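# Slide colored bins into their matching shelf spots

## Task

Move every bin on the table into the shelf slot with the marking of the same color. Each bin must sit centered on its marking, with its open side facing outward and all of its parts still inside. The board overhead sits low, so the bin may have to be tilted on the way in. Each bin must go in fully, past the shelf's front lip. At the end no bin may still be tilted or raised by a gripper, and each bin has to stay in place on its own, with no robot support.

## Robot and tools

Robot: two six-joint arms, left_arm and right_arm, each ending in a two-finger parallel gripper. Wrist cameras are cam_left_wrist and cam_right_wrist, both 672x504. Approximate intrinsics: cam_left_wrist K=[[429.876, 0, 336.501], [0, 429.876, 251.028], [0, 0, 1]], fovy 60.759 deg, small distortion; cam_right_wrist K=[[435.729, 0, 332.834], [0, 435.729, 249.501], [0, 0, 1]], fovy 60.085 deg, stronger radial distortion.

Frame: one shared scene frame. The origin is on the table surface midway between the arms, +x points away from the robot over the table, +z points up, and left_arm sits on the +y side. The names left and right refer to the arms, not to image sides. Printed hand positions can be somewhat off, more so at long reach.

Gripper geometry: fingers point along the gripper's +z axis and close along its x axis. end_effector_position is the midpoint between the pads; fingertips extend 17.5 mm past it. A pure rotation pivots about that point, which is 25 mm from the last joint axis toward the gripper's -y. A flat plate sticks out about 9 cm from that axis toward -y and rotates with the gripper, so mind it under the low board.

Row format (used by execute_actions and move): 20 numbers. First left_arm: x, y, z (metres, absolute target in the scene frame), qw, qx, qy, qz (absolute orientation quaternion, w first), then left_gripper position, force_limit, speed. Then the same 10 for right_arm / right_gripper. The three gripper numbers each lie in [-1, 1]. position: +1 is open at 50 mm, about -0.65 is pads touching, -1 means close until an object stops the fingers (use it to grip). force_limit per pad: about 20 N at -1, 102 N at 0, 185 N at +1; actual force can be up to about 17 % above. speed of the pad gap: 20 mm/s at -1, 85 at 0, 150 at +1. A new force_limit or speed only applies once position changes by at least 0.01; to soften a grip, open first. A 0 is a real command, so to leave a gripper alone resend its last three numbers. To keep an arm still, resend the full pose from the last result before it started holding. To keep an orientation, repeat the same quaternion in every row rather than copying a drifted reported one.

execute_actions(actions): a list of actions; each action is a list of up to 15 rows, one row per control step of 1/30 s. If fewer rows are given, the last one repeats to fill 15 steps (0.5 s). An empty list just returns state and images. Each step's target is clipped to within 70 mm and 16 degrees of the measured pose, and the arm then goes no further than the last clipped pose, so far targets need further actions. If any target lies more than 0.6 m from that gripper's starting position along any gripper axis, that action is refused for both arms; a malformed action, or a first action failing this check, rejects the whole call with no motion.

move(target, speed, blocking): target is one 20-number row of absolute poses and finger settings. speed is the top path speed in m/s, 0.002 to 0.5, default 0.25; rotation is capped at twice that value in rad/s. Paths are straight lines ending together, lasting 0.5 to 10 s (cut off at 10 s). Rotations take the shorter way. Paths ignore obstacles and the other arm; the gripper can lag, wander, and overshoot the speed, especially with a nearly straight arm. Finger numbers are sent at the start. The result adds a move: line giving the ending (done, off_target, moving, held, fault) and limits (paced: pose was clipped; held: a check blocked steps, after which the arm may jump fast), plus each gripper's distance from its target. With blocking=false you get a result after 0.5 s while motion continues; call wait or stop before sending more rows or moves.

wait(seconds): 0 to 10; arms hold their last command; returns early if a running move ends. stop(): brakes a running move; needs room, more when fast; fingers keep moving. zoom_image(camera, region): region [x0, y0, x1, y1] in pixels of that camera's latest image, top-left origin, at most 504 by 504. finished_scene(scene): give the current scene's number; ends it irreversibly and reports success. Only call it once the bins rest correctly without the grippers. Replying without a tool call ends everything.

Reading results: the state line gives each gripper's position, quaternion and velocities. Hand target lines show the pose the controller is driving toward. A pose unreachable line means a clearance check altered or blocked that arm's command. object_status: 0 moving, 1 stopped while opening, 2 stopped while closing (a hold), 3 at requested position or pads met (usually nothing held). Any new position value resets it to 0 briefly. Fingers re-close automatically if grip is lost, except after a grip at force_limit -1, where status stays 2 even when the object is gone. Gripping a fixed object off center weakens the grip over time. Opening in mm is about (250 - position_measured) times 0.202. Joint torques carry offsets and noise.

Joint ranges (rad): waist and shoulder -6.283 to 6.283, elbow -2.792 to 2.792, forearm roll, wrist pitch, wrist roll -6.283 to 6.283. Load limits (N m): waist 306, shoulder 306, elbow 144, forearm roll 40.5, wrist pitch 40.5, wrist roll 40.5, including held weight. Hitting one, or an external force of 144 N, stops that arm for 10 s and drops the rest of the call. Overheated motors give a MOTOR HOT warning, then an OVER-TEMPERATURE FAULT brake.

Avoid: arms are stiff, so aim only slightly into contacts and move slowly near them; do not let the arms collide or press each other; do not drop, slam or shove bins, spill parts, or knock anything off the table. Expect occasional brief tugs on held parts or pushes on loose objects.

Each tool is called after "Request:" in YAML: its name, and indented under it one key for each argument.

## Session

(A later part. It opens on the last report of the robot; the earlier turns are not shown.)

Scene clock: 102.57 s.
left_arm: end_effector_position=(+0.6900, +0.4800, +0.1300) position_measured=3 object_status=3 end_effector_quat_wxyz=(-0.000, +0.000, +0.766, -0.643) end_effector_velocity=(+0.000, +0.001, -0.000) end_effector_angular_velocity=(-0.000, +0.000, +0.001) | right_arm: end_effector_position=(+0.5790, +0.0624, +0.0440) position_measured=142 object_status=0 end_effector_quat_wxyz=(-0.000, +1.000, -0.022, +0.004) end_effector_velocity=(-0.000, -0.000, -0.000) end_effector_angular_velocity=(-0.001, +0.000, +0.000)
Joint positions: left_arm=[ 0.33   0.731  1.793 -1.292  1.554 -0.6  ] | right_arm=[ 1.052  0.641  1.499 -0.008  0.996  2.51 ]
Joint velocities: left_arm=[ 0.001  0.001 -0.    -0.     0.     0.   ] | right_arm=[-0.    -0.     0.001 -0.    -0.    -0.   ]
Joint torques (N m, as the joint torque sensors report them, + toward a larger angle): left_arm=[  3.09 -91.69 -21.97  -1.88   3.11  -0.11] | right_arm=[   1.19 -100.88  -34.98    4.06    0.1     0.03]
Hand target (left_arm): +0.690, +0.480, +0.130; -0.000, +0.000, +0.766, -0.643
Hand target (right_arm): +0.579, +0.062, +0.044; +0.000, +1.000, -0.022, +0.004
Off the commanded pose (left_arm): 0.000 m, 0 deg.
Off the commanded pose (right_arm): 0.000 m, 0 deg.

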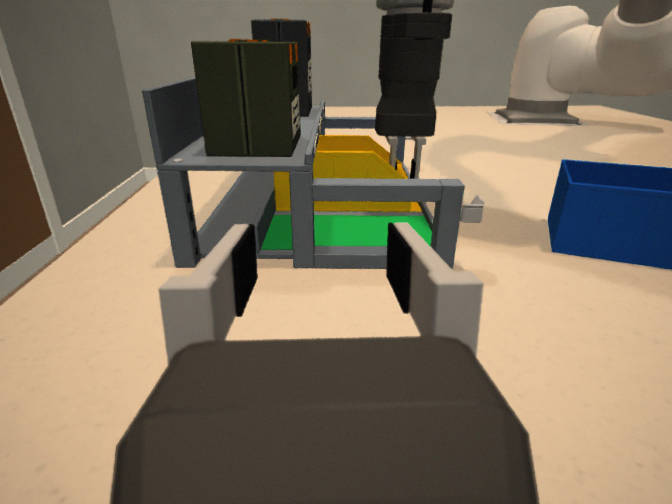

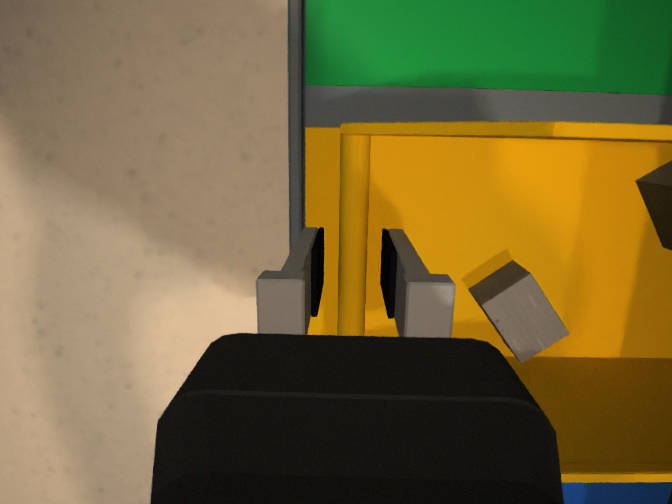

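Request:
move:
  target: [0.69,0.48,0.13,0,0,0.766,-0.643,1,0,0,0.579,0.0624,0.085,0,0.9998,-0.0218,0,0.1,0,-0.3]
  speed: 0.2

Request:
move:
  target: [0.69,0.48,0.13,0,0,0.766,-0.643,1,0,0,0.265,0.235,0.135,0,0.985,-0.174,0,0.3,0,0]
  speed: 0.4

Scene clock: 111.00 s.
left_arm: end_effector_position=(+0.6900, +0.4800, +0.1300) position_measured=3 object_status=3 end_effector_quat_wxyz=(+0.000, +0.000, +0.766, -0.643) end_effector_velocity=(-0.000, -0.000, -0.000) end_effector_angular_velocity=(+0.000, +0.000, -0.000) | right_arm: end_effector_position=(+0.5789, +0.0624, +0.0849) position_measured=138 object_status=3 end_effector_quat_wxyz=(+0.000, +1.000, -0.022, -0.000) end_effector_velocity=(-0.001, -0.000, +0.000) end_effector_angular_velocity=(+0.000, +0.002, -0.001)
Joint positions: left_arm=[ 0.33   0.731  1.794 -1.292  1.554 -0.6  ] | right_arm=[1.05  0.609 1.471 0.    1.062 2.504]
Joint velocities: left_arm=[-0.  0.  0.  0.  0. -0.] | right_arm=[-0.    -0.001  0.001  0.002  0.001 -0.   ]
Joint torques (N m, as the joint torque sensors report them, + toward a larger angle): left_arm=[  0.6  -91.   -22.15  -1.8    2.74  -0.09] | right_arm=[  1.86 -99.49 -36.45   4.29   0.09   0.1 ]
Hand target (left_arm): +0.690, +0.480, +0.130; +0.000, -0.000, +0.766, -0.643
Hand target (right_arm): +0.579, +0.062, +0.085; -0.000, +1.000, -0.022, -0.000
Off the commanded pose (left_arm): 0.000 m, 0 deg.
Off the commanded pose (right_arm): 0.000 m, 0 deg.
move: done

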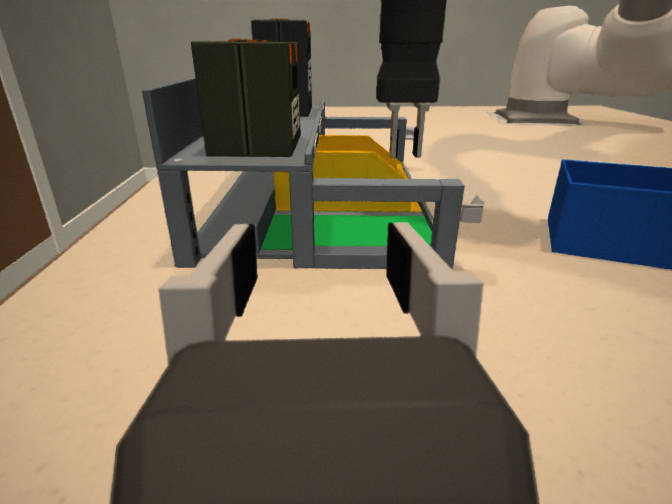

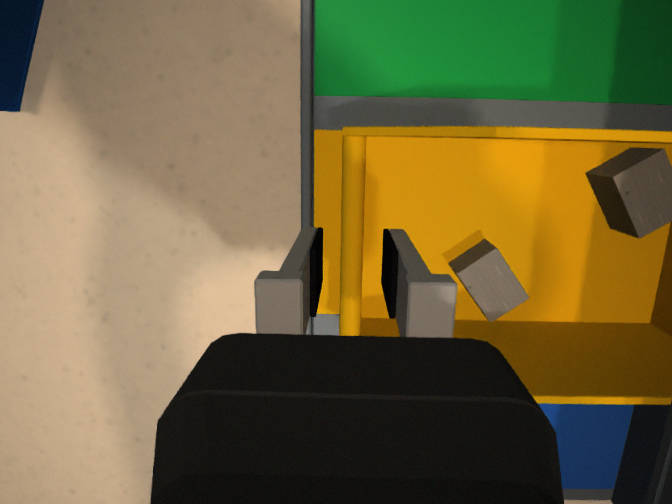

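Scene clock: 112.37 s.
left_arm: end_effector_position=(+0.6900, +0.4800, +0.1300) position_measured=3 object_status=3 end_effector_quat_wxyz=(+0.000, +0.000, +0.766, -0.643) end_effector_velocity=(+0.000, +0.001, -0.000) end_effector_angular_velocity=(+0.000, +0.001, +0.001) | right_arm: end_effector_position=(+0.2646, +0.2344, +0.1350) position_measured=107 object_status=3 end_effector_quat_wxyz=(+0.000, +0.985, -0.174, -0.001) end_effector_velocity=(-0.001, +0.000, +0.000) end_effector_angular_velocity=(-0.000, -0.000, +0.000)
Joint positions: left_arm=[ 0.33   0.731  1.794 -1.292  1.554 -0.6  ] | right_arm=[1.48  0.61  1.368 0.001 1.164 3.239]
Joint velocities: left_arm=[ 0.001  0.     0.     0.     0.    -0.   ] | right_arm=[ 0.001  0.    -0.001 -0.     0.     0.001]
Joint torques (N m, as the joint torque sensors report them, + toward a larger angle): left_arm=[  3.07 -92.21 -22.18  -1.12   2.78   0.17] | right_arm=[   2.12 -101.06  -37.99    4.37    0.19    0.1 ]
Hand target (left_arm): +0.690, +0.480, +0.130; +0.000, +0.000, +0.766, -0.643
Hand target (right_arm): +0.265, +0.234, +0.135; +0.000, +0.985, -0.174, -0.001
Off the commanded pose (left_arm): 0.000 m, 0 deg.
Off the commanded pose (right_arm): 0.001 m, 0 deg.
move: done

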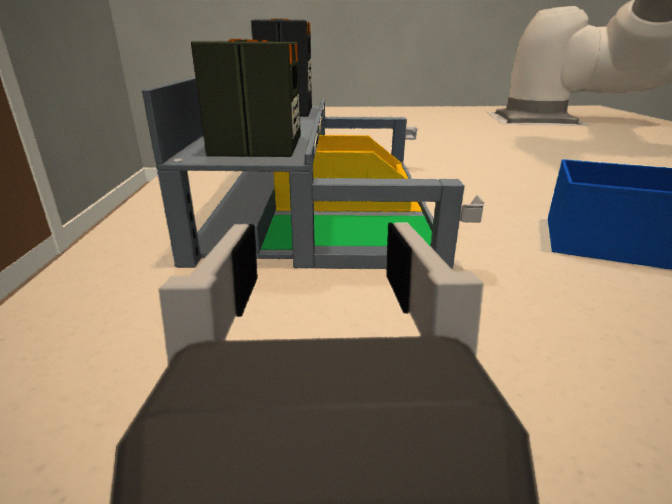

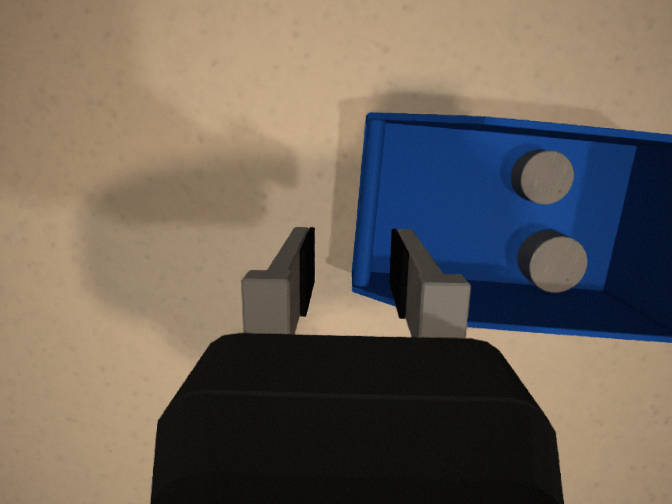

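Request:
move:
  target: [0.69,0.48,0.13,0,0,0.766,-0.643,1,0,0,0.2751,0.2377,0.037,0,0.9781,-0.2079,0,0.3,0,0]
  speed: 0.2

Scene clock: 122.33 s.
left_arm: end_effector_position=(+0.6900, +0.4800, +0.1300) position_measured=3 object_status=3 end_effector_quat_wxyz=(+0.000, +0.000, +0.766, -0.643) end_effector_velocity=(-0.000, -0.000, -0.000) end_effector_angular_velocity=(-0.000, +0.000, -0.000) | right_arm: end_effector_position=(+0.2752, +0.2379, +0.0371) position_measured=107 object_status=3 end_effector_quat_wxyz=(-0.000, +0.978, -0.208, +0.000) end_effector_velocity=(+0.000, +0.000, -0.000) end_effector_angular_velocity=(-0.000, -0.001, -0.000)
Joint positions: left_arm=[ 0.33   0.731  1.794 -1.292  1.554 -0.6  ] | right_arm=[ 1.472  0.692  1.421 -0.     1.028  3.301]
Joint velocities: left_arm=[-0.  0.  0. -0.  0.  0.] | right_arm=[-0.     0.001 -0.    -0.001 -0.     0.   ]
Joint torques (N m, as the joint torque sensors report them, + toward a larger angle): left_arm=[  2.47 -93.12 -22.93  -1.53   2.96   0.1 ] | right_arm=[   1.38 -105.51  -36.08    4.14   -0.07    0.05]
Hand target (left_arm): +0.690, +0.480, +0.130; +0.000, -0.000, +0.766, -0.643
Hand target (right_arm): +0.275, +0.238, +0.037; -0.000, +0.978, -0.208, +0.000
Off the commanded pose (left_arm): 0.000 m, 0 deg.
Off the commanded pose (right_arm): 0.000 m, 0 deg.
move: done

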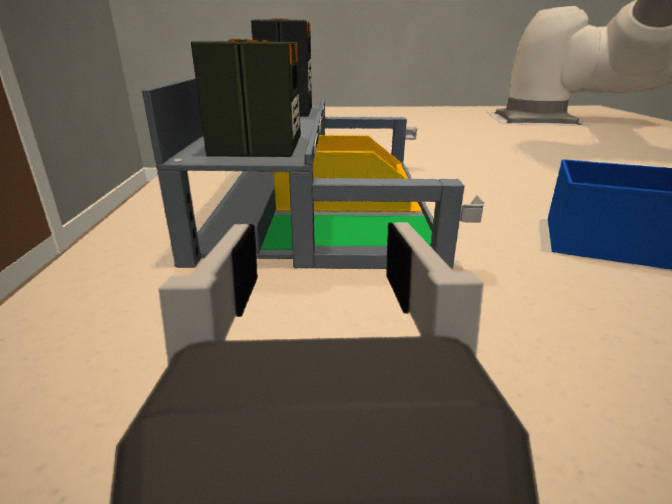

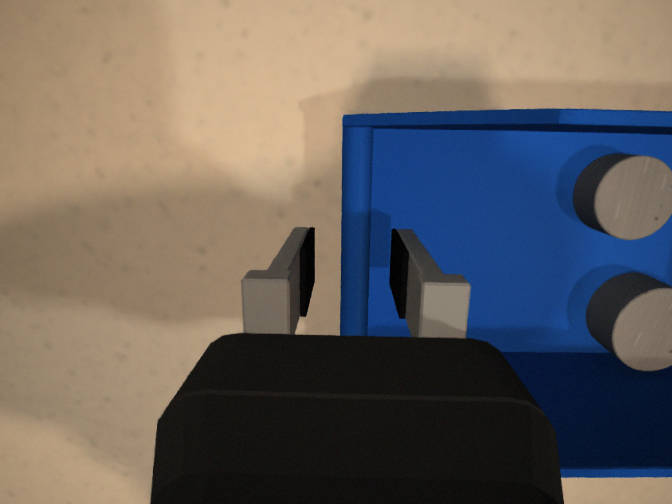

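Request:
execute_actions:
  actions:
    - [[0.69,0.48,0.13,0,0,0.766,-0.643,1,0,0,0.2762,0.2389,0.037,0,0.9785,-0.206,0,0.3,0,0],[0.69,0.48,0.13,0,0,0.766,-0.643,1,0,0,0.2772,0.2399,0.037,0,0.979,-0.204,0,0.3,0,0],[0.69,0.48,0.13,0,0,0.766,-0.643,1,0,0,0.2772,0.2399,0.037,0,0.979,-0.204,0,0.3,0,0],[0.69,0.48,0.13,0,0,0.766,-0.643,1,0,0,0.2772,0.2399,0.037,0,0.979,-0.204,0,-1,0,0]]

Scene clock: 134.87 s.
left_arm: end_effector_position=(+0.6900, +0.4800, +0.1300) position_measured=3 object_status=3 end_effector_quat_wxyz=(+0.000, +0.000, +0.766, -0.643) end_effector_velocity=(-0.000, -0.001, -0.000) end_effector_angular_velocity=(+0.000, +0.000, -0.002) | right_arm: end_effector_position=(+0.2772, +0.2399, +0.0370) position_measured=210 object_status=0 end_effector_quat_wxyz=(+0.000, +0.979, -0.204, +0.000) end_effector_velocity=(+0.000, -0.001, -0.001) end_effector_angular_velocity=(-0.002, -0.001, +0.001)
Joint positions: left_arm=[ 0.33   0.731  1.794 -1.292  1.554 -0.6  ] | right_arm=[ 1.47   0.696  1.415 -0.     1.031  3.291]
Joint velocities: left_arm=[-0.001  0.    -0.     0.001  0.     0.   ] | right_arm=[-0.     0.     0.001 -0.002  0.    -0.   ]
Joint torques (N m, as the joint torque sensors report them, + toward a larger angle): left_arm=[  3.29 -91.01 -22.31  -1.36   3.09  -0.07] | right_arm=[   1.14 -106.26  -36.58    4.12   -0.41    0.07]
Hand target (left_arm): +0.690, +0.480, +0.130; +0.000, -0.000, +0.766, -0.643
Hand target (right_arm): +0.277, +0.240, +0.037; -0.000, +0.979, -0.204, +0.000
Off the commanded pose (left_arm): 0.000 m, 0 deg.
Off the commanded pose (right_arm): 0.000 m, 0 deg.

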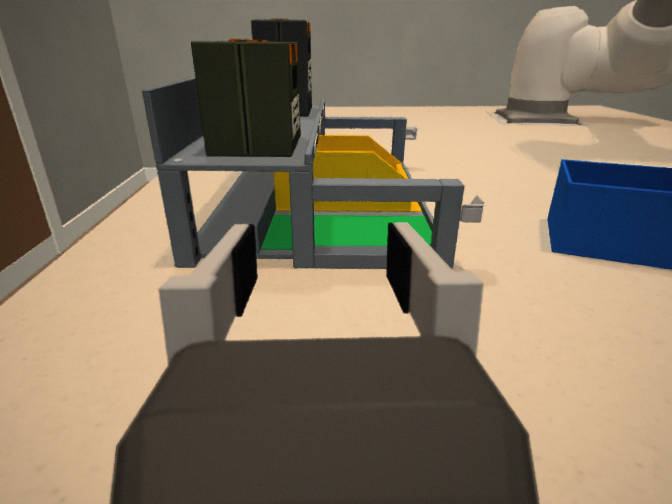

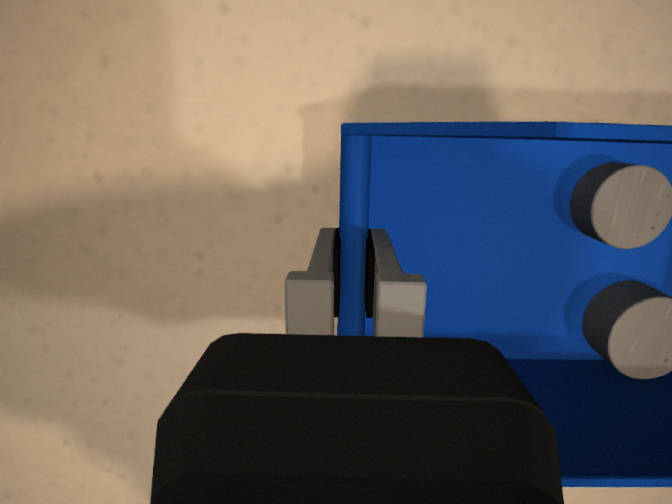

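Request:
move:
  target: [0.69,0.48,0.13,0,0,0.766,-0.643,1,0,0,0.279,0.232,0.065,0,0.979,-0.204,0,-1,0,0]
  speed: 0.15

Request:
move:
  target: [0.69,0.48,0.13,0,0,0.766,-0.643,1,0,0,0.35,-0.0422,0.092,-0.001,0.9988,-0.0218,-0.0436,-1,0,0]
  speed: 0.3

Scene clock: 142.87 s.
left_arm: end_effector_position=(+0.6900, +0.4800, +0.1300) position_measured=3 object_status=3 end_effector_quat_wxyz=(+0.000, +0.000, +0.766, -0.643) end_effector_velocity=(-0.000, -0.001, -0.000) end_effector_angular_velocity=(-0.001, +0.001, -0.001) | right_arm: end_effector_position=(+0.2790, +0.2320, +0.0649) position_measured=210 object_status=2 end_effector_quat_wxyz=(+0.000, +0.979, -0.204, -0.000) end_effector_velocity=(+0.000, -0.000, +0.001) end_effector_angular_velocity=(-0.000, -0.001, +0.000)
Joint positions: left_arm=[ 0.33   0.731  1.794 -1.292  1.554 -0.6  ] | right_arm=[1.466 0.662 1.417 0.    1.062 3.286]
Joint velocities: left_arm=[-0.001  0.001  0.    -0.001  0.    -0.   ] | right_arm=[-0.    -0.001  0.    -0.001  0.001  0.   ]
Joint torques (N m, as the joint torque sensors report them, + toward a larger angle): left_arm=[  2.5  -92.45 -22.51  -1.57   2.66  -0.24] | right_arm=[   2.12 -106.76  -38.25    3.98    0.09    0.17]
Hand target (left_arm): +0.690, +0.480, +0.130; +0.000, -0.000, +0.766, -0.643
Hand target (right_arm): +0.279, +0.232, +0.065; -0.000, +0.979, -0.204, -0.000
Off the commanded pose (left_arm): 0.000 m, 0 deg.
Off the commanded pose (right_arm): 0.000 m, 0 deg.
move: done

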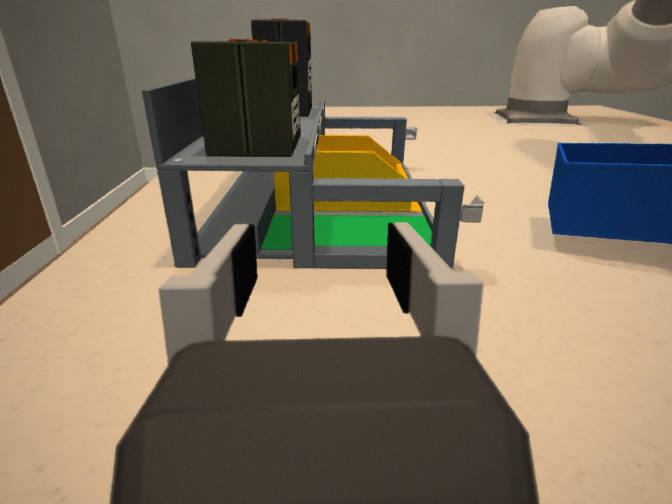

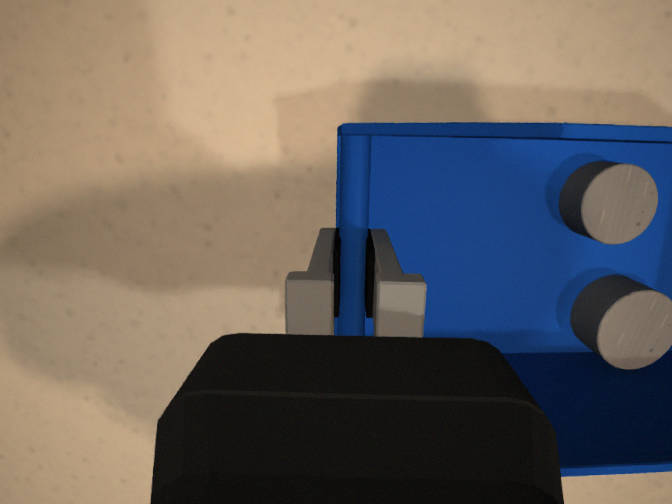

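Scene clock: 144.27 s.
left_arm: end_effector_position=(+0.6900, +0.4800, +0.1300) position_measured=3 object_status=3 end_effector_quat_wxyz=(+0.000, +0.000, +0.766, -0.643) end_effector_velocity=(-0.000, +0.000, +0.000) end_effector_angular_velocity=(+0.000, -0.000, -0.000) | right_arm: end_effector_position=(+0.3505, -0.0420, +0.0917) position_measured=210 object_status=2 end_effector_quat_wxyz=(-0.001, +0.999, -0.022, -0.043) end_effector_velocity=(-0.000, -0.001, +0.000) end_effector_angular_velocity=(-0.001, +0.001, +0.000)
Joint positions: left_arm=[ 0.33   0.731  1.794 -1.292  1.554 -0.6  ] | right_arm=[1.192 0.335 1.898 0.093 0.952 2.59 ]
Joint velocities: left_arm=[ 0.001 -0.    -0.     0.001  0.     0.   ] | right_arm=[-0.001 -0.001  0.001  0.     0.001 -0.001]
Joint torques (N m, as the joint torque sensors report them, + toward a larger angle): left_arm=[  0.49 -92.21 -22.88  -1.11   2.83  -0.06] | right_arm=[  0.71 -73.05 -34.5    3.77   0.12  -0.05]
Hand target (left_arm): +0.690, +0.480, +0.130; +0.000, -0.000, +0.766, -0.643
Hand target (right_arm): +0.351, -0.042, +0.092; -0.001, +0.999, -0.022, -0.043
Off the commanded pose (left_arm): 0.000 m, 0 deg.
Off the commanded pose (right_arm): 0.001 m, 0 deg.
move: done

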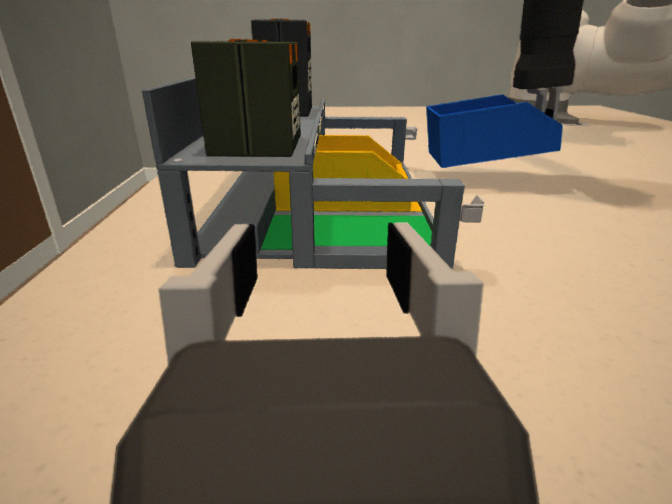

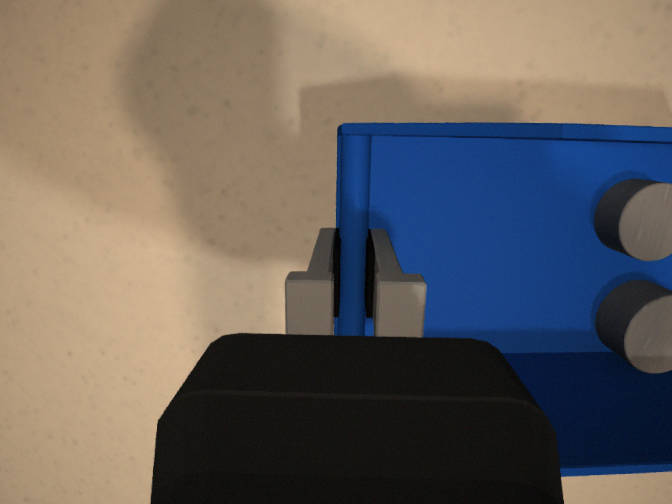

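Request:
zoom_image:
  camera: "cam_left_wrist"
  region: [360, 80, 580, 220]

Region (360, 80, 580, 220) of cam_left_wrist's 672x504 image, scaled by 2.291, with more detail than that image has; it fills the top 321 rows of this view, and the rest is white.

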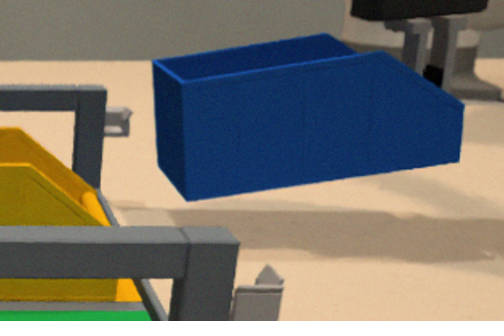

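Request:
move:
  target: [0.69,0.48,0.13,0,0,0.766,-0.643,1,0,0,0.47,-0.0475,0.088,-0.001,0.9988,-0.0218,-0.0436,-1,0,0]
  speed: 0.15

Scene clock: 153.90 s.
left_arm: end_effector_position=(+0.6900, +0.4800, +0.1300) position_measured=3 object_status=3 end_effector_quat_wxyz=(+0.000, +0.000, +0.766, -0.643) end_effector_velocity=(-0.000, -0.001, -0.000) end_effector_angular_velocity=(-0.000, +0.000, -0.001) | right_arm: end_effector_position=(+0.4700, -0.0473, +0.0881) position_measured=210 object_status=2 end_effector_quat_wxyz=(-0.001, +0.999, -0.022, -0.043) end_effector_velocity=(+0.000, -0.001, -0.001) end_effector_angular_velocity=(-0.003, +0.001, +0.000)
Joint positions: left_arm=[ 0.33   0.731  1.794 -1.292  1.554 -0.6  ] | right_arm=[1.042 0.418 1.78  0.083 0.997 2.449]
Joint velocities: left_arm=[-0.001  0.    -0.     0.    -0.    -0.   ] | right_arm=[-0.001  0.001  0.    -0.001  0.001 -0.001]
Joint torques (N m, as the joint torque sensors report them, + toward a larger angle): left_arm=[  3.83 -91.74 -23.01  -1.34   2.72  -0.01] | right_arm=[  2.05 -82.83 -36.42   3.96   0.1    0.08]
Hand target (left_arm): +0.690, +0.480, +0.130; +0.000, -0.000, +0.766, -0.643
Hand target (right_arm): +0.470, -0.047, +0.088; -0.001, +0.999, -0.022, -0.043
Off the commanded pose (left_arm): 0.000 m, 0 deg.
Off the commanded pose (right_arm): 0.000 m, 0 deg.
move: done

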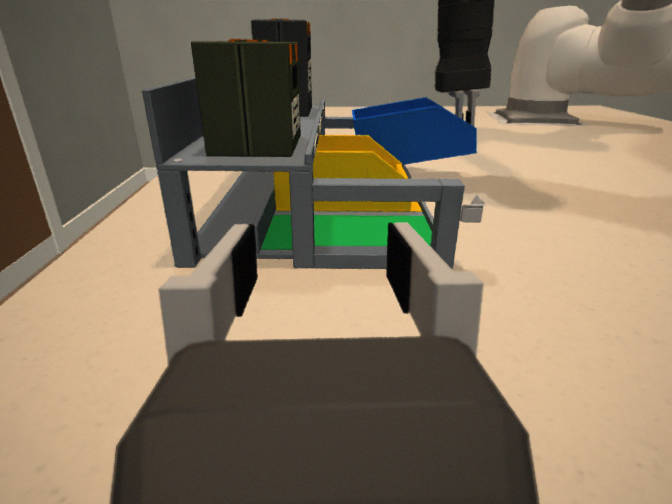

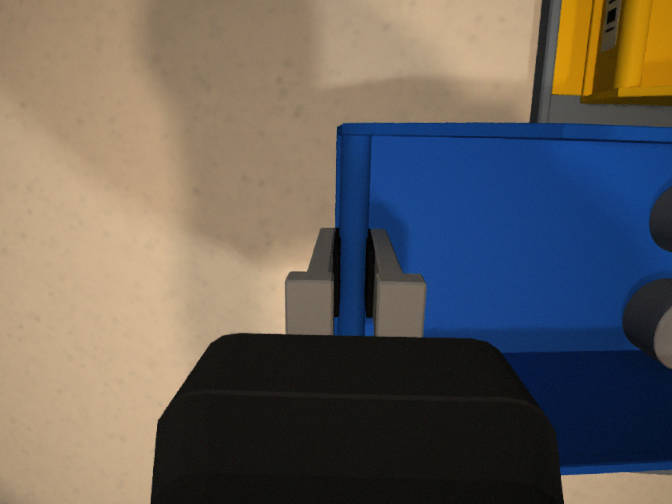

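Request:
zoom_image:
  camera: "cam_right_wrist"
  region: [520, 40, 672, 150]

Region (520, 40, 672, 150) of cam_right_wrist's 672x504 image, scaled by 3.316, with more detail than that image has; it fills the top 365 rows of this view, and the rest is white.

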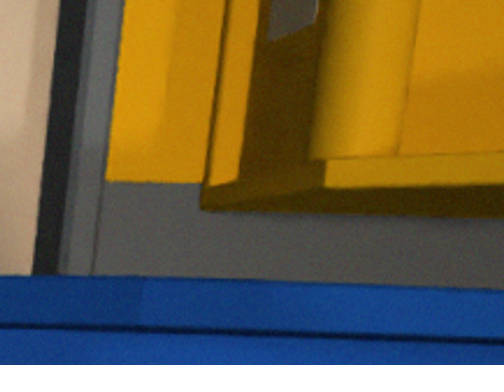

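Request:
move:
  target: [0.69,0.48,0.13,0,0,0.766,-0.643,1,0,0,0.505,-0.046,0.0715,-0.001,0.9988,-0.0218,-0.0436,-1,0,0]
  speed: 0.12

Request:
move:
  target: [0.69,0.48,0.13,0,0,0.766,-0.643,1,0,0,0.564,-0.0486,0.0685,-0.001,0.9988,-0.0218,-0.0436,-1,0,0]
  speed: 0.12

Scene clock: 165.97 s.
left_arm: end_effector_position=(+0.6900, +0.4800, +0.1300) position_measured=3 object_status=3 end_effector_quat_wxyz=(+0.000, +0.000, +0.766, -0.643) end_effector_velocity=(+0.000, +0.000, +0.000) end_effector_angular_velocity=(-0.000, -0.000, +0.001) | right_arm: end_effector_position=(+0.5050, -0.0459, +0.0716) position_measured=210 object_status=2 end_effector_quat_wxyz=(-0.001, +0.999, -0.022, -0.044) end_effector_velocity=(-0.000, -0.000, -0.001) end_effector_angular_velocity=(-0.001, +0.001, -0.001)
Joint positions: left_arm=[ 0.33   0.731  1.794 -1.292  1.554 -0.6  ] | right_arm=[1.006 0.464 1.743 0.081 0.99  2.413]
Joint velocities: left_arm=[ 0. -0.  0. -0.  0.  0.] | right_arm=[-0.     0.001  0.     0.001  0.     0.   ]
Joint torques (N m, as the joint torque sensors report them, + toward a larger angle): left_arm=[  2.23 -92.13 -21.95  -1.41   3.18   0.27] | right_arm=[  2.23 -85.74 -35.43   3.92  -0.1    0.06]
Hand target (left_arm): +0.690, +0.480, +0.130; +0.000, -0.000, +0.766, -0.643
Hand target (right_arm): +0.505, -0.046, +0.072; -0.001, +0.999, -0.022, -0.044
Off the commanded pose (left_arm): 0.000 m, 0 deg.
Off the commanded pose (right_arm): 0.000 m, 0 deg.
move: done

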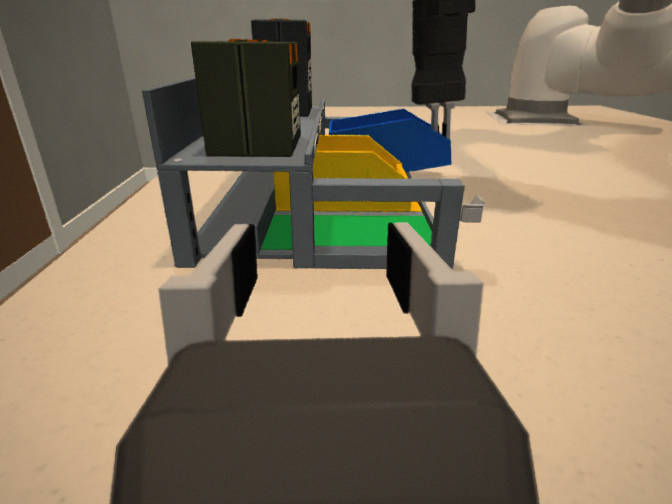

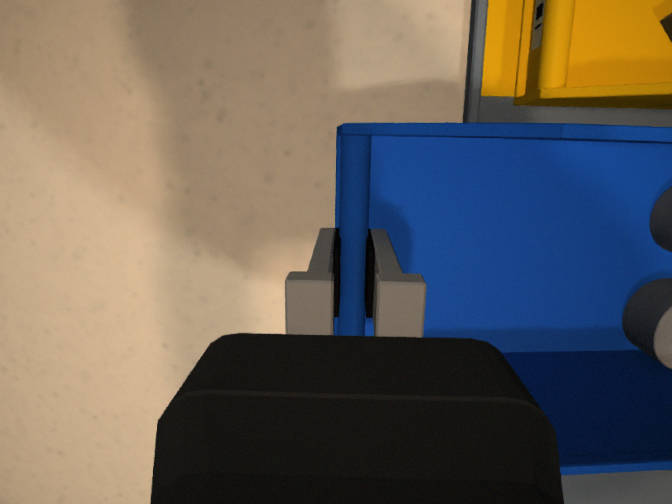

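Scene clock: 166.80 s.
left_arm: end_effector_position=(+0.6900, +0.4800, +0.1300) position_measured=3 object_status=3 end_effector_quat_wxyz=(+0.000, +0.000, +0.766, -0.643) end_effector_velocity=(+0.000, +0.001, +0.001) end_effector_angular_velocity=(+0.000, -0.001, +0.001) | right_arm: end_effector_position=(+0.5640, -0.0485, +0.0686) position_measured=210 object_status=2 end_effector_quat_wxyz=(-0.001, +0.999, -0.022, -0.044) end_effector_velocity=(+0.000, -0.000, -0.000) end_effector_angular_velocity=(-0.001, +0.000, -0.000)
Joint positions: left_arm=[ 0.33   0.731  1.794 -1.292  1.554 -0.6  ] | right_arm=[0.946 0.515 1.666 0.075 1.02  2.358]
Joint velocities: left_arm=[ 0.001 -0.001 -0.     0.     0.    -0.   ] | right_arm=[-0.001  0.001 -0.    -0.     0.    -0.   ]
Joint torques (N m, as the joint torque sensors report them, + toward a larger angle): left_arm=[  1.62 -91.72 -22.56  -1.76   2.6   -0.2 ] | right_arm=[  2.55 -91.53 -36.39   4.04  -0.11   0.08]
Hand target (left_arm): +0.690, +0.480, +0.130; +0.000, -0.000, +0.766, -0.643
Hand target (right_arm): +0.564, -0.049, +0.069; -0.001, +0.999, -0.022, -0.044
Off the commanded pose (left_arm): 0.000 m, 0 deg.
Off the commanded pose (right_arm): 0.000 m, 0 deg.
move: done

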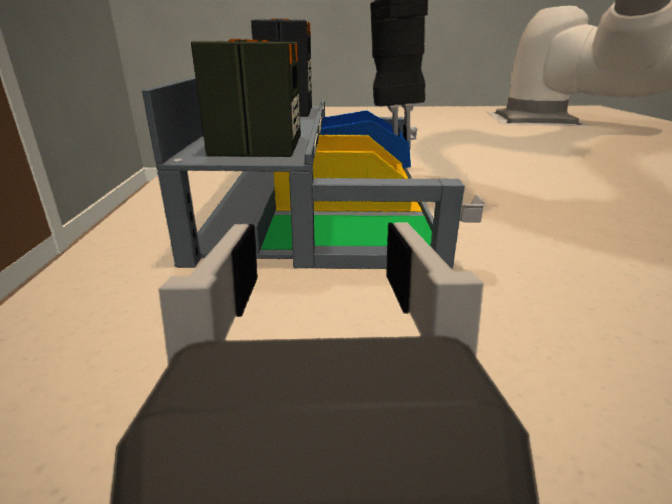

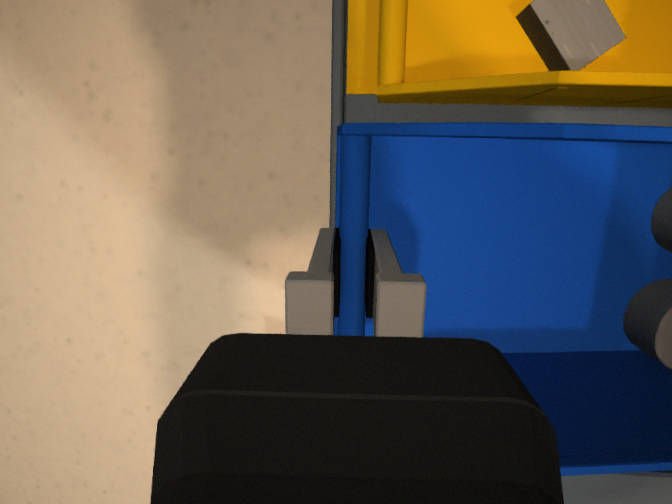

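Request:
execute_actions:
  actions:
    - [[0.69,0.48,0.13,0,0,0.766,-0.643,1,0,0,0.5645,-0.0486,0.0685,-0.001,0.9988,-0.0218,-0.043,-1,0,0],[0.69,0.48,0.13,0,0,0.766,-0.643,1,0,0,0.5653,-0.0486,0.0683,-0.001,0.9989,-0.0218,-0.042,-1,0,0],[0.69,0.48,0.13,0,0,0.766,-0.643,1,0,0,0.5662,-0.0487,0.068,-0.001,0.9989,-0.0218,-0.041,-1,0,0],[0.69,0.48,0.13,0,0,0.766,-0.643,1,0,0,0.5672,-0.0487,0.0676,-0.001,0.999,-0.0218,-0.040,-1,0,0],[0.69,0.48,0.13,0,0,0.766,-0.643,1,0,0,0.5682,-0.0488,0.0671,-0.001,0.999,-0.0218,-0.0385,-1,0,0],[0.69,0.48,0.13,0,0,0.766,-0.643,1,0,0,0.5691,-0.0488,0.0665,-0.001,0.9991,-0.0218,-0.037,-1,0,0],[0.69,0.48,0.13,0,0,0.766,-0.643,1,0,0,0.5699,-0.0489,0.0657,-0.001,0.9991,-0.0218,-0.035,-1,0,0],[0.69,0.48,0.13,0,0,0.766,-0.643,1,0,0,0.5706,-0.0489,0.0648,-0.001,0.9992,-0.0218,-0.033,-1,0,0],[0.69,0.48,0.13,0,0,0.766,-0.643,1,0,0,0.5712,-0.0489,0.0638,-0.001,0.9993,-0.0218,-0.0305,-1,0,0],[0.69,0.48,0.13,0,0,0.766,-0.643,1,0,0,0.5716,-0.0489,0.0627,-0.001,0.9994,-0.0218,-0.028,-1,0,0],[0.69,0.48,0.13,0,0,0.766,-0.643,1,0,0,0.5719,-0.049,0.0615,-0.001,0.9994,-0.0218,-0.025,-1,0,0],[0.69,0.48,0.13,0,0,0.766,-0.643,1,0,0,0.5721,-0.049,0.0602,0,0.9995,-0.0218,-0.022,-1,0,0],[0.69,0.48,0.13,0,0,0.766,-0.643,1,0,0,0.5723,-0.049,0.0589,0,0.9996,-0.0218,-0.019,-1,0,0],[0.69,0.48,0.13,0,0,0.766,-0.643,1,0,0,0.5724,-0.049,0.0576,0,0.9996,-0.0218,-0.016,-1,0,0],[0.69,0.48,0.13,0,0,0.766,-0.643,1,0,0,0.5725,-0.049,0.0563,0,0.9997,-0.0218,-0.013,-1,0,0]]
    - [[0.69,0.48,0.13,0,0,0.766,-0.643,1,0,0,0.5726,-0.049,0.055,0,0.9997,-0.0218,-0.010,-1,0,0],[0.69,0.48,0.13,0,0,0.766,-0.643,1,0,0,0.5727,-0.049,0.0537,0,0.9997,-0.0218,-0.007,-1,0,0],[0.69,0.48,0.13,0,0,0.766,-0.643,1,0,0,0.5728,-0.049,0.0524,0,0.9998,-0.0218,-0.004,-1,0,0],[0.69,0.48,0.13,0,0,0.766,-0.643,1,0,0,0.5729,-0.049,0.0512,0,0.9998,-0.0218,-0.001,-1,0,0],[0.69,0.48,0.13,0,0,0.766,-0.643,1,0,0,0.573,-0.049,0.05,0,0.9998,-0.0218,0.002,-1,0,0],[0.69,0.48,0.13,0,0,0.766,-0.643,1,0,0,0.573,-0.049,0.049,0,0.9998,-0.0218,0.0045,-1,0,0],[0.69,0.48,0.13,0,0,0.766,-0.643,1,0,0,0.573,-0.049,0.0481,0,0.9997,-0.0218,0.0065,-1,0,0],[0.69,0.48,0.13,0,0,0.766,-0.643,1,0,0,0.573,-0.049,0.0474,0,0.9997,-0.0218,0.008,-1,0,0],[0.69,0.48,0.13,0,0,0.766,-0.643,1,0,0,0.573,-0.049,0.0468,0,0.9997,-0.0218,0.009,-1,0,0]]

Scene clock: 180.27 s.
left_arm: end_effector_position=(+0.6900, +0.4800, +0.1300) position_measured=3 object_status=3 end_effector_quat_wxyz=(+0.000, +0.000, +0.766, -0.643) end_effector_velocity=(-0.000, -0.001, -0.000) end_effector_angular_velocity=(-0.000, +0.001, -0.001) | right_arm: end_effector_position=(+0.5730, -0.0490, +0.0468) position_measured=210 object_status=2 end_effector_quat_wxyz=(-0.000, +1.000, -0.022, +0.009) end_effector_velocity=(+0.000, +0.000, -0.001) end_effector_angular_velocity=(-0.000, -0.002, -0.001)
Joint positions: left_arm=[ 0.33   0.731  1.794 -1.292  1.554 -0.6  ] | right_arm=[ 0.968  0.516  1.711 -0.017  0.903  2.432]
Joint velocities: left_arm=[-0.002  0.001  0.    -0.    -0.     0.   ] | right_arm=[ 0.001  0.     0.001 -0.002 -0.002  0.003]
Joint torques (N m, as the joint torque sensors report them, + toward a larger angle): left_arm=[  2.33 -92.79 -22.4   -1.44   2.81  -0.26] | right_arm=[  1.09 -89.76 -34.02   3.62  -0.29   0.12]
Hand target (left_arm): +0.690, +0.480, +0.130; +0.000, -0.000, +0.766, -0.643
Hand target (right_arm): +0.573, -0.049, +0.047; -0.000, +1.000, -0.022, +0.009
Off the commanded pose (left_arm): 0.000 m, 0 deg.
Off the commanded pose (right_arm): 0.000 m, 0 deg.

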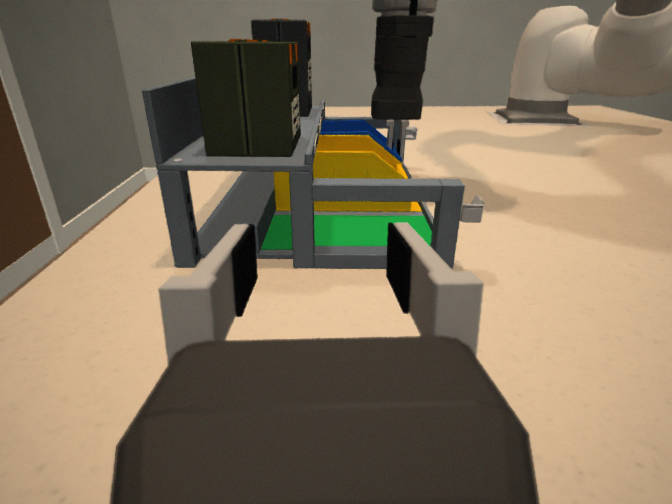

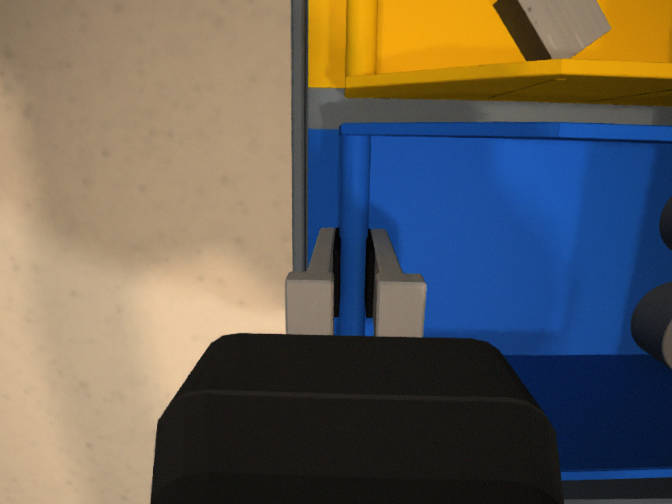

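Request:
execute_actions:
  actions:
    - [[0.69,0.48,0.13,0,0,0.766,-0.643,1,0,0,0.5734,-0.0486,0.0466,0,0.9997,-0.0213,0.009,-1,0,0],[0.69,0.48,0.13,0,0,0.766,-0.643,1,0,0,0.5739,-0.0482,0.0462,0,0.9997,-0.0208,0.008,-1,0,0],[0.69,0.48,0.13,0,0,0.766,-0.643,1,0,0,0.5743,-0.0478,0.0456,0,0.9998,-0.0205,0.007,-1,0,0],[0.69,0.48,0.13,0,0,0.766,-0.643,1,0,0,0.5746,-0.0477,0.045,0,0.9998,-0.0205,0.006,-1,0,0],[0.69,0.48,0.13,0,0,0.766,-0.643,1,0,0,0.5746,-0.0477,0.0445,0,0.9998,-0.0205,0.005,-1,0,0],[0.69,0.48,0.13,0,0,0.766,-0.643,1,0,0,0.5746,-0.0477,0.044,0,0.9998,-0.0205,0.004,-1,0,0],[0.69,0.48,0.13,0,0,0.766,-0.643,1,0,0,0.5746,-0.0477,0.044,0,0.9998,-0.0205,0.004,-1,0,0],[0.69,0.48,0.13,0,0,0.766,-0.643,1,0,0,0.5746,-0.0477,0.044,0,0.9998,-0.0205,0.004,-1,0,0],[0.69,0.48,0.13,0,0,0.766,-0.643,1,0,0,0.5746,-0.0477,0.044,0,0.9998,-0.0205,0.004,-1,0,0],[0.69,0.48,0.13,0,0,0.766,-0.643,1,0,0,0.5746,-0.0477,0.044,0,0.9998,-0.0205,0.004,0.1,0,-0.3]]

Scene clock: 192.23 s.
left_arm: end_effector_position=(+0.6900, +0.4800, +0.1300) position_measured=3 object_status=3 end_effector_quat_wxyz=(+0.000, +0.000, +0.766, -0.643) end_effector_velocity=(+0.000, +0.001, -0.000) end_effector_angular_velocity=(+0.000, +0.000, +0.001) | right_arm: end_effector_position=(+0.5746, -0.0477, +0.0441) position_measured=151 object_status=0 end_effector_quat_wxyz=(-0.000, +1.000, -0.020, +0.004) end_effector_velocity=(+0.000, -0.000, -0.001) end_effector_angular_velocity=(-0.001, +0.000, +0.001)
Joint positions: left_arm=[ 0.33   0.731  1.794 -1.292  1.554 -0.6  ] | right_arm=[ 0.965  0.524  1.704 -0.007  0.909  2.421]
Joint velocities: left_arm=[ 0.001  0.    -0.     0.     0.    -0.   ] | right_arm=[-0.     0.001  0.    -0.001 -0.001 -0.   ]
Joint torques (N m, as the joint torque sensors report them, + toward a larger angle): left_arm=[  2.13 -93.22 -21.74  -1.5    2.72  -0.19] | right_arm=[  2.13 -87.57 -33.23   3.88  -0.04   0.15]
Hand target (left_arm): +0.690, +0.480, +0.130; +0.000, -0.000, +0.766, -0.643
Hand target (right_arm): +0.575, -0.048, +0.044; +0.000, +1.000, -0.021, +0.004
Off the commanded pose (left_arm): 0.000 m, 0 deg.
Off the commanded pose (right_arm): 0.000 m, 0 deg.

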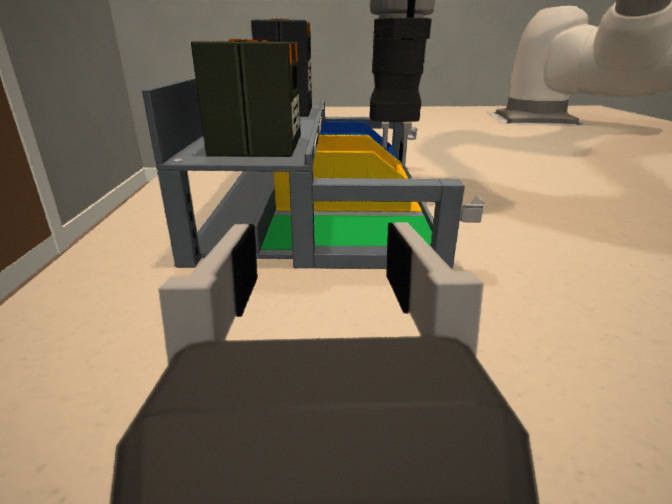

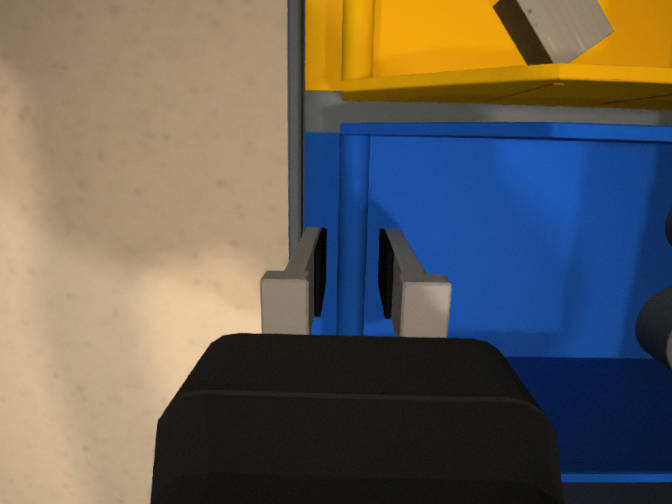

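Request:
move:
  target: [0.69,0.48,0.13,0,0,0.766,-0.643,1,0,0,0.5746,-0.0477,0.1,0,0.9998,-0.0205,0,0.1,0,-0.3]
  speed: 0.2

Scene clock: 194.40 s.
left_arm: end_effector_position=(+0.6900, +0.4800, +0.1300) position_measured=3 object_status=3 end_effector_quat_wxyz=(+0.000, +0.000, +0.766, -0.643) end_effector_velocity=(+0.000, +0.001, -0.000) end_effector_angular_velocity=(-0.000, +0.000, +0.002) | right_arm: end_effector_position=(+0.5745, -0.0478, +0.0999) position_measured=138 object_status=3 end_effector_quat_wxyz=(+0.000, +1.000, -0.020, -0.000) end_effector_velocity=(-0.000, +0.000, +0.000) end_effector_angular_velocity=(+0.000, +0.002, -0.001)
Joint positions: left_arm=[ 0.33   0.731  1.794 -1.292  1.554 -0.6  ] | right_arm=[0.963 0.474 1.664 0.    1.004 2.413]
Joint velocities: left_arm=[ 0.001  0.001 -0.    -0.001 -0.     0.   ] | right_arm=[ 0.    -0.    -0.     0.002  0.001  0.   ]
Joint torques (N m, as the joint torque sensors report them, + toward a larger angle): left_arm=[  2.66 -92.46 -22.87  -1.31   2.99  -0.13] | right_arm=[  1.79 -85.35 -35.4    4.26   0.13   0.01]
Hand target (left_arm): +0.690, +0.480, +0.130; +0.000, -0.000, +0.766, -0.643
Hand target (right_arm): +0.575, -0.048, +0.100; -0.000, +1.000, -0.020, -0.000
Off the commanded pose (left_arm): 0.000 m, 0 deg.
Off the commanded pose (right_arm): 0.000 m, 0 deg.
move: done

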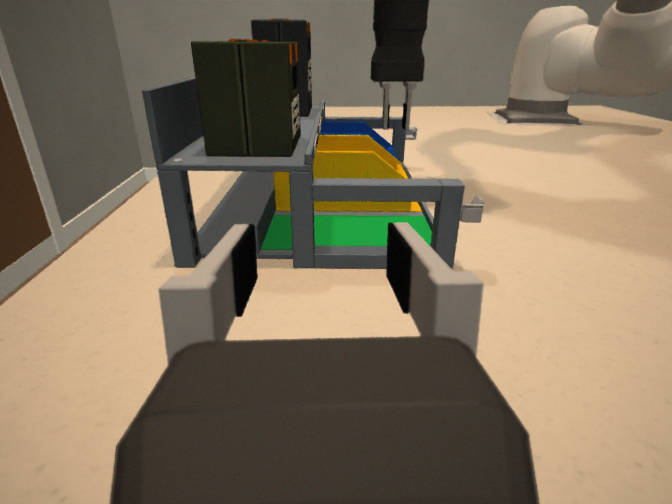

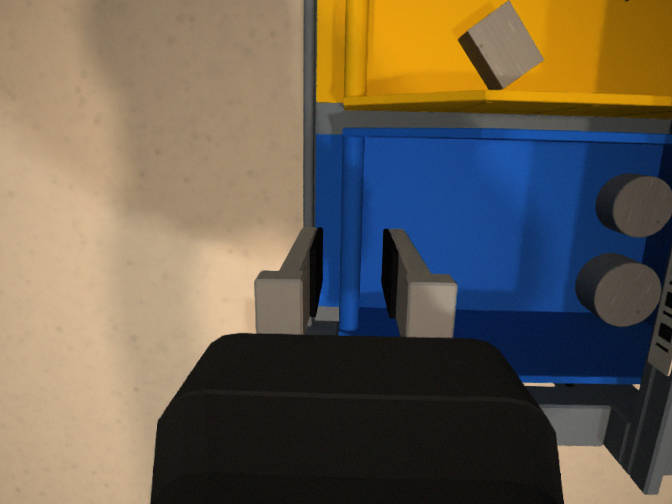

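Request:
zoom_image:
  camera: "cam_left_wrist"
  region: [240, 110, 440, 260]

Region (240, 110, 440, 260) of cam_left_wrist's 672x504 image, scaled by 2.520, with more detail than that image has; it fills the top 378 rows of this view, and the rest is white.

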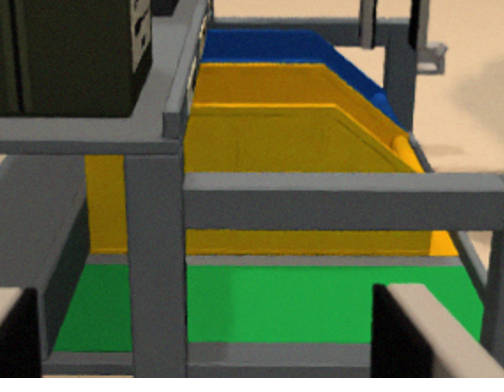

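Request:
finished_scene:
  scene: 2

The scene is finished: the task was done.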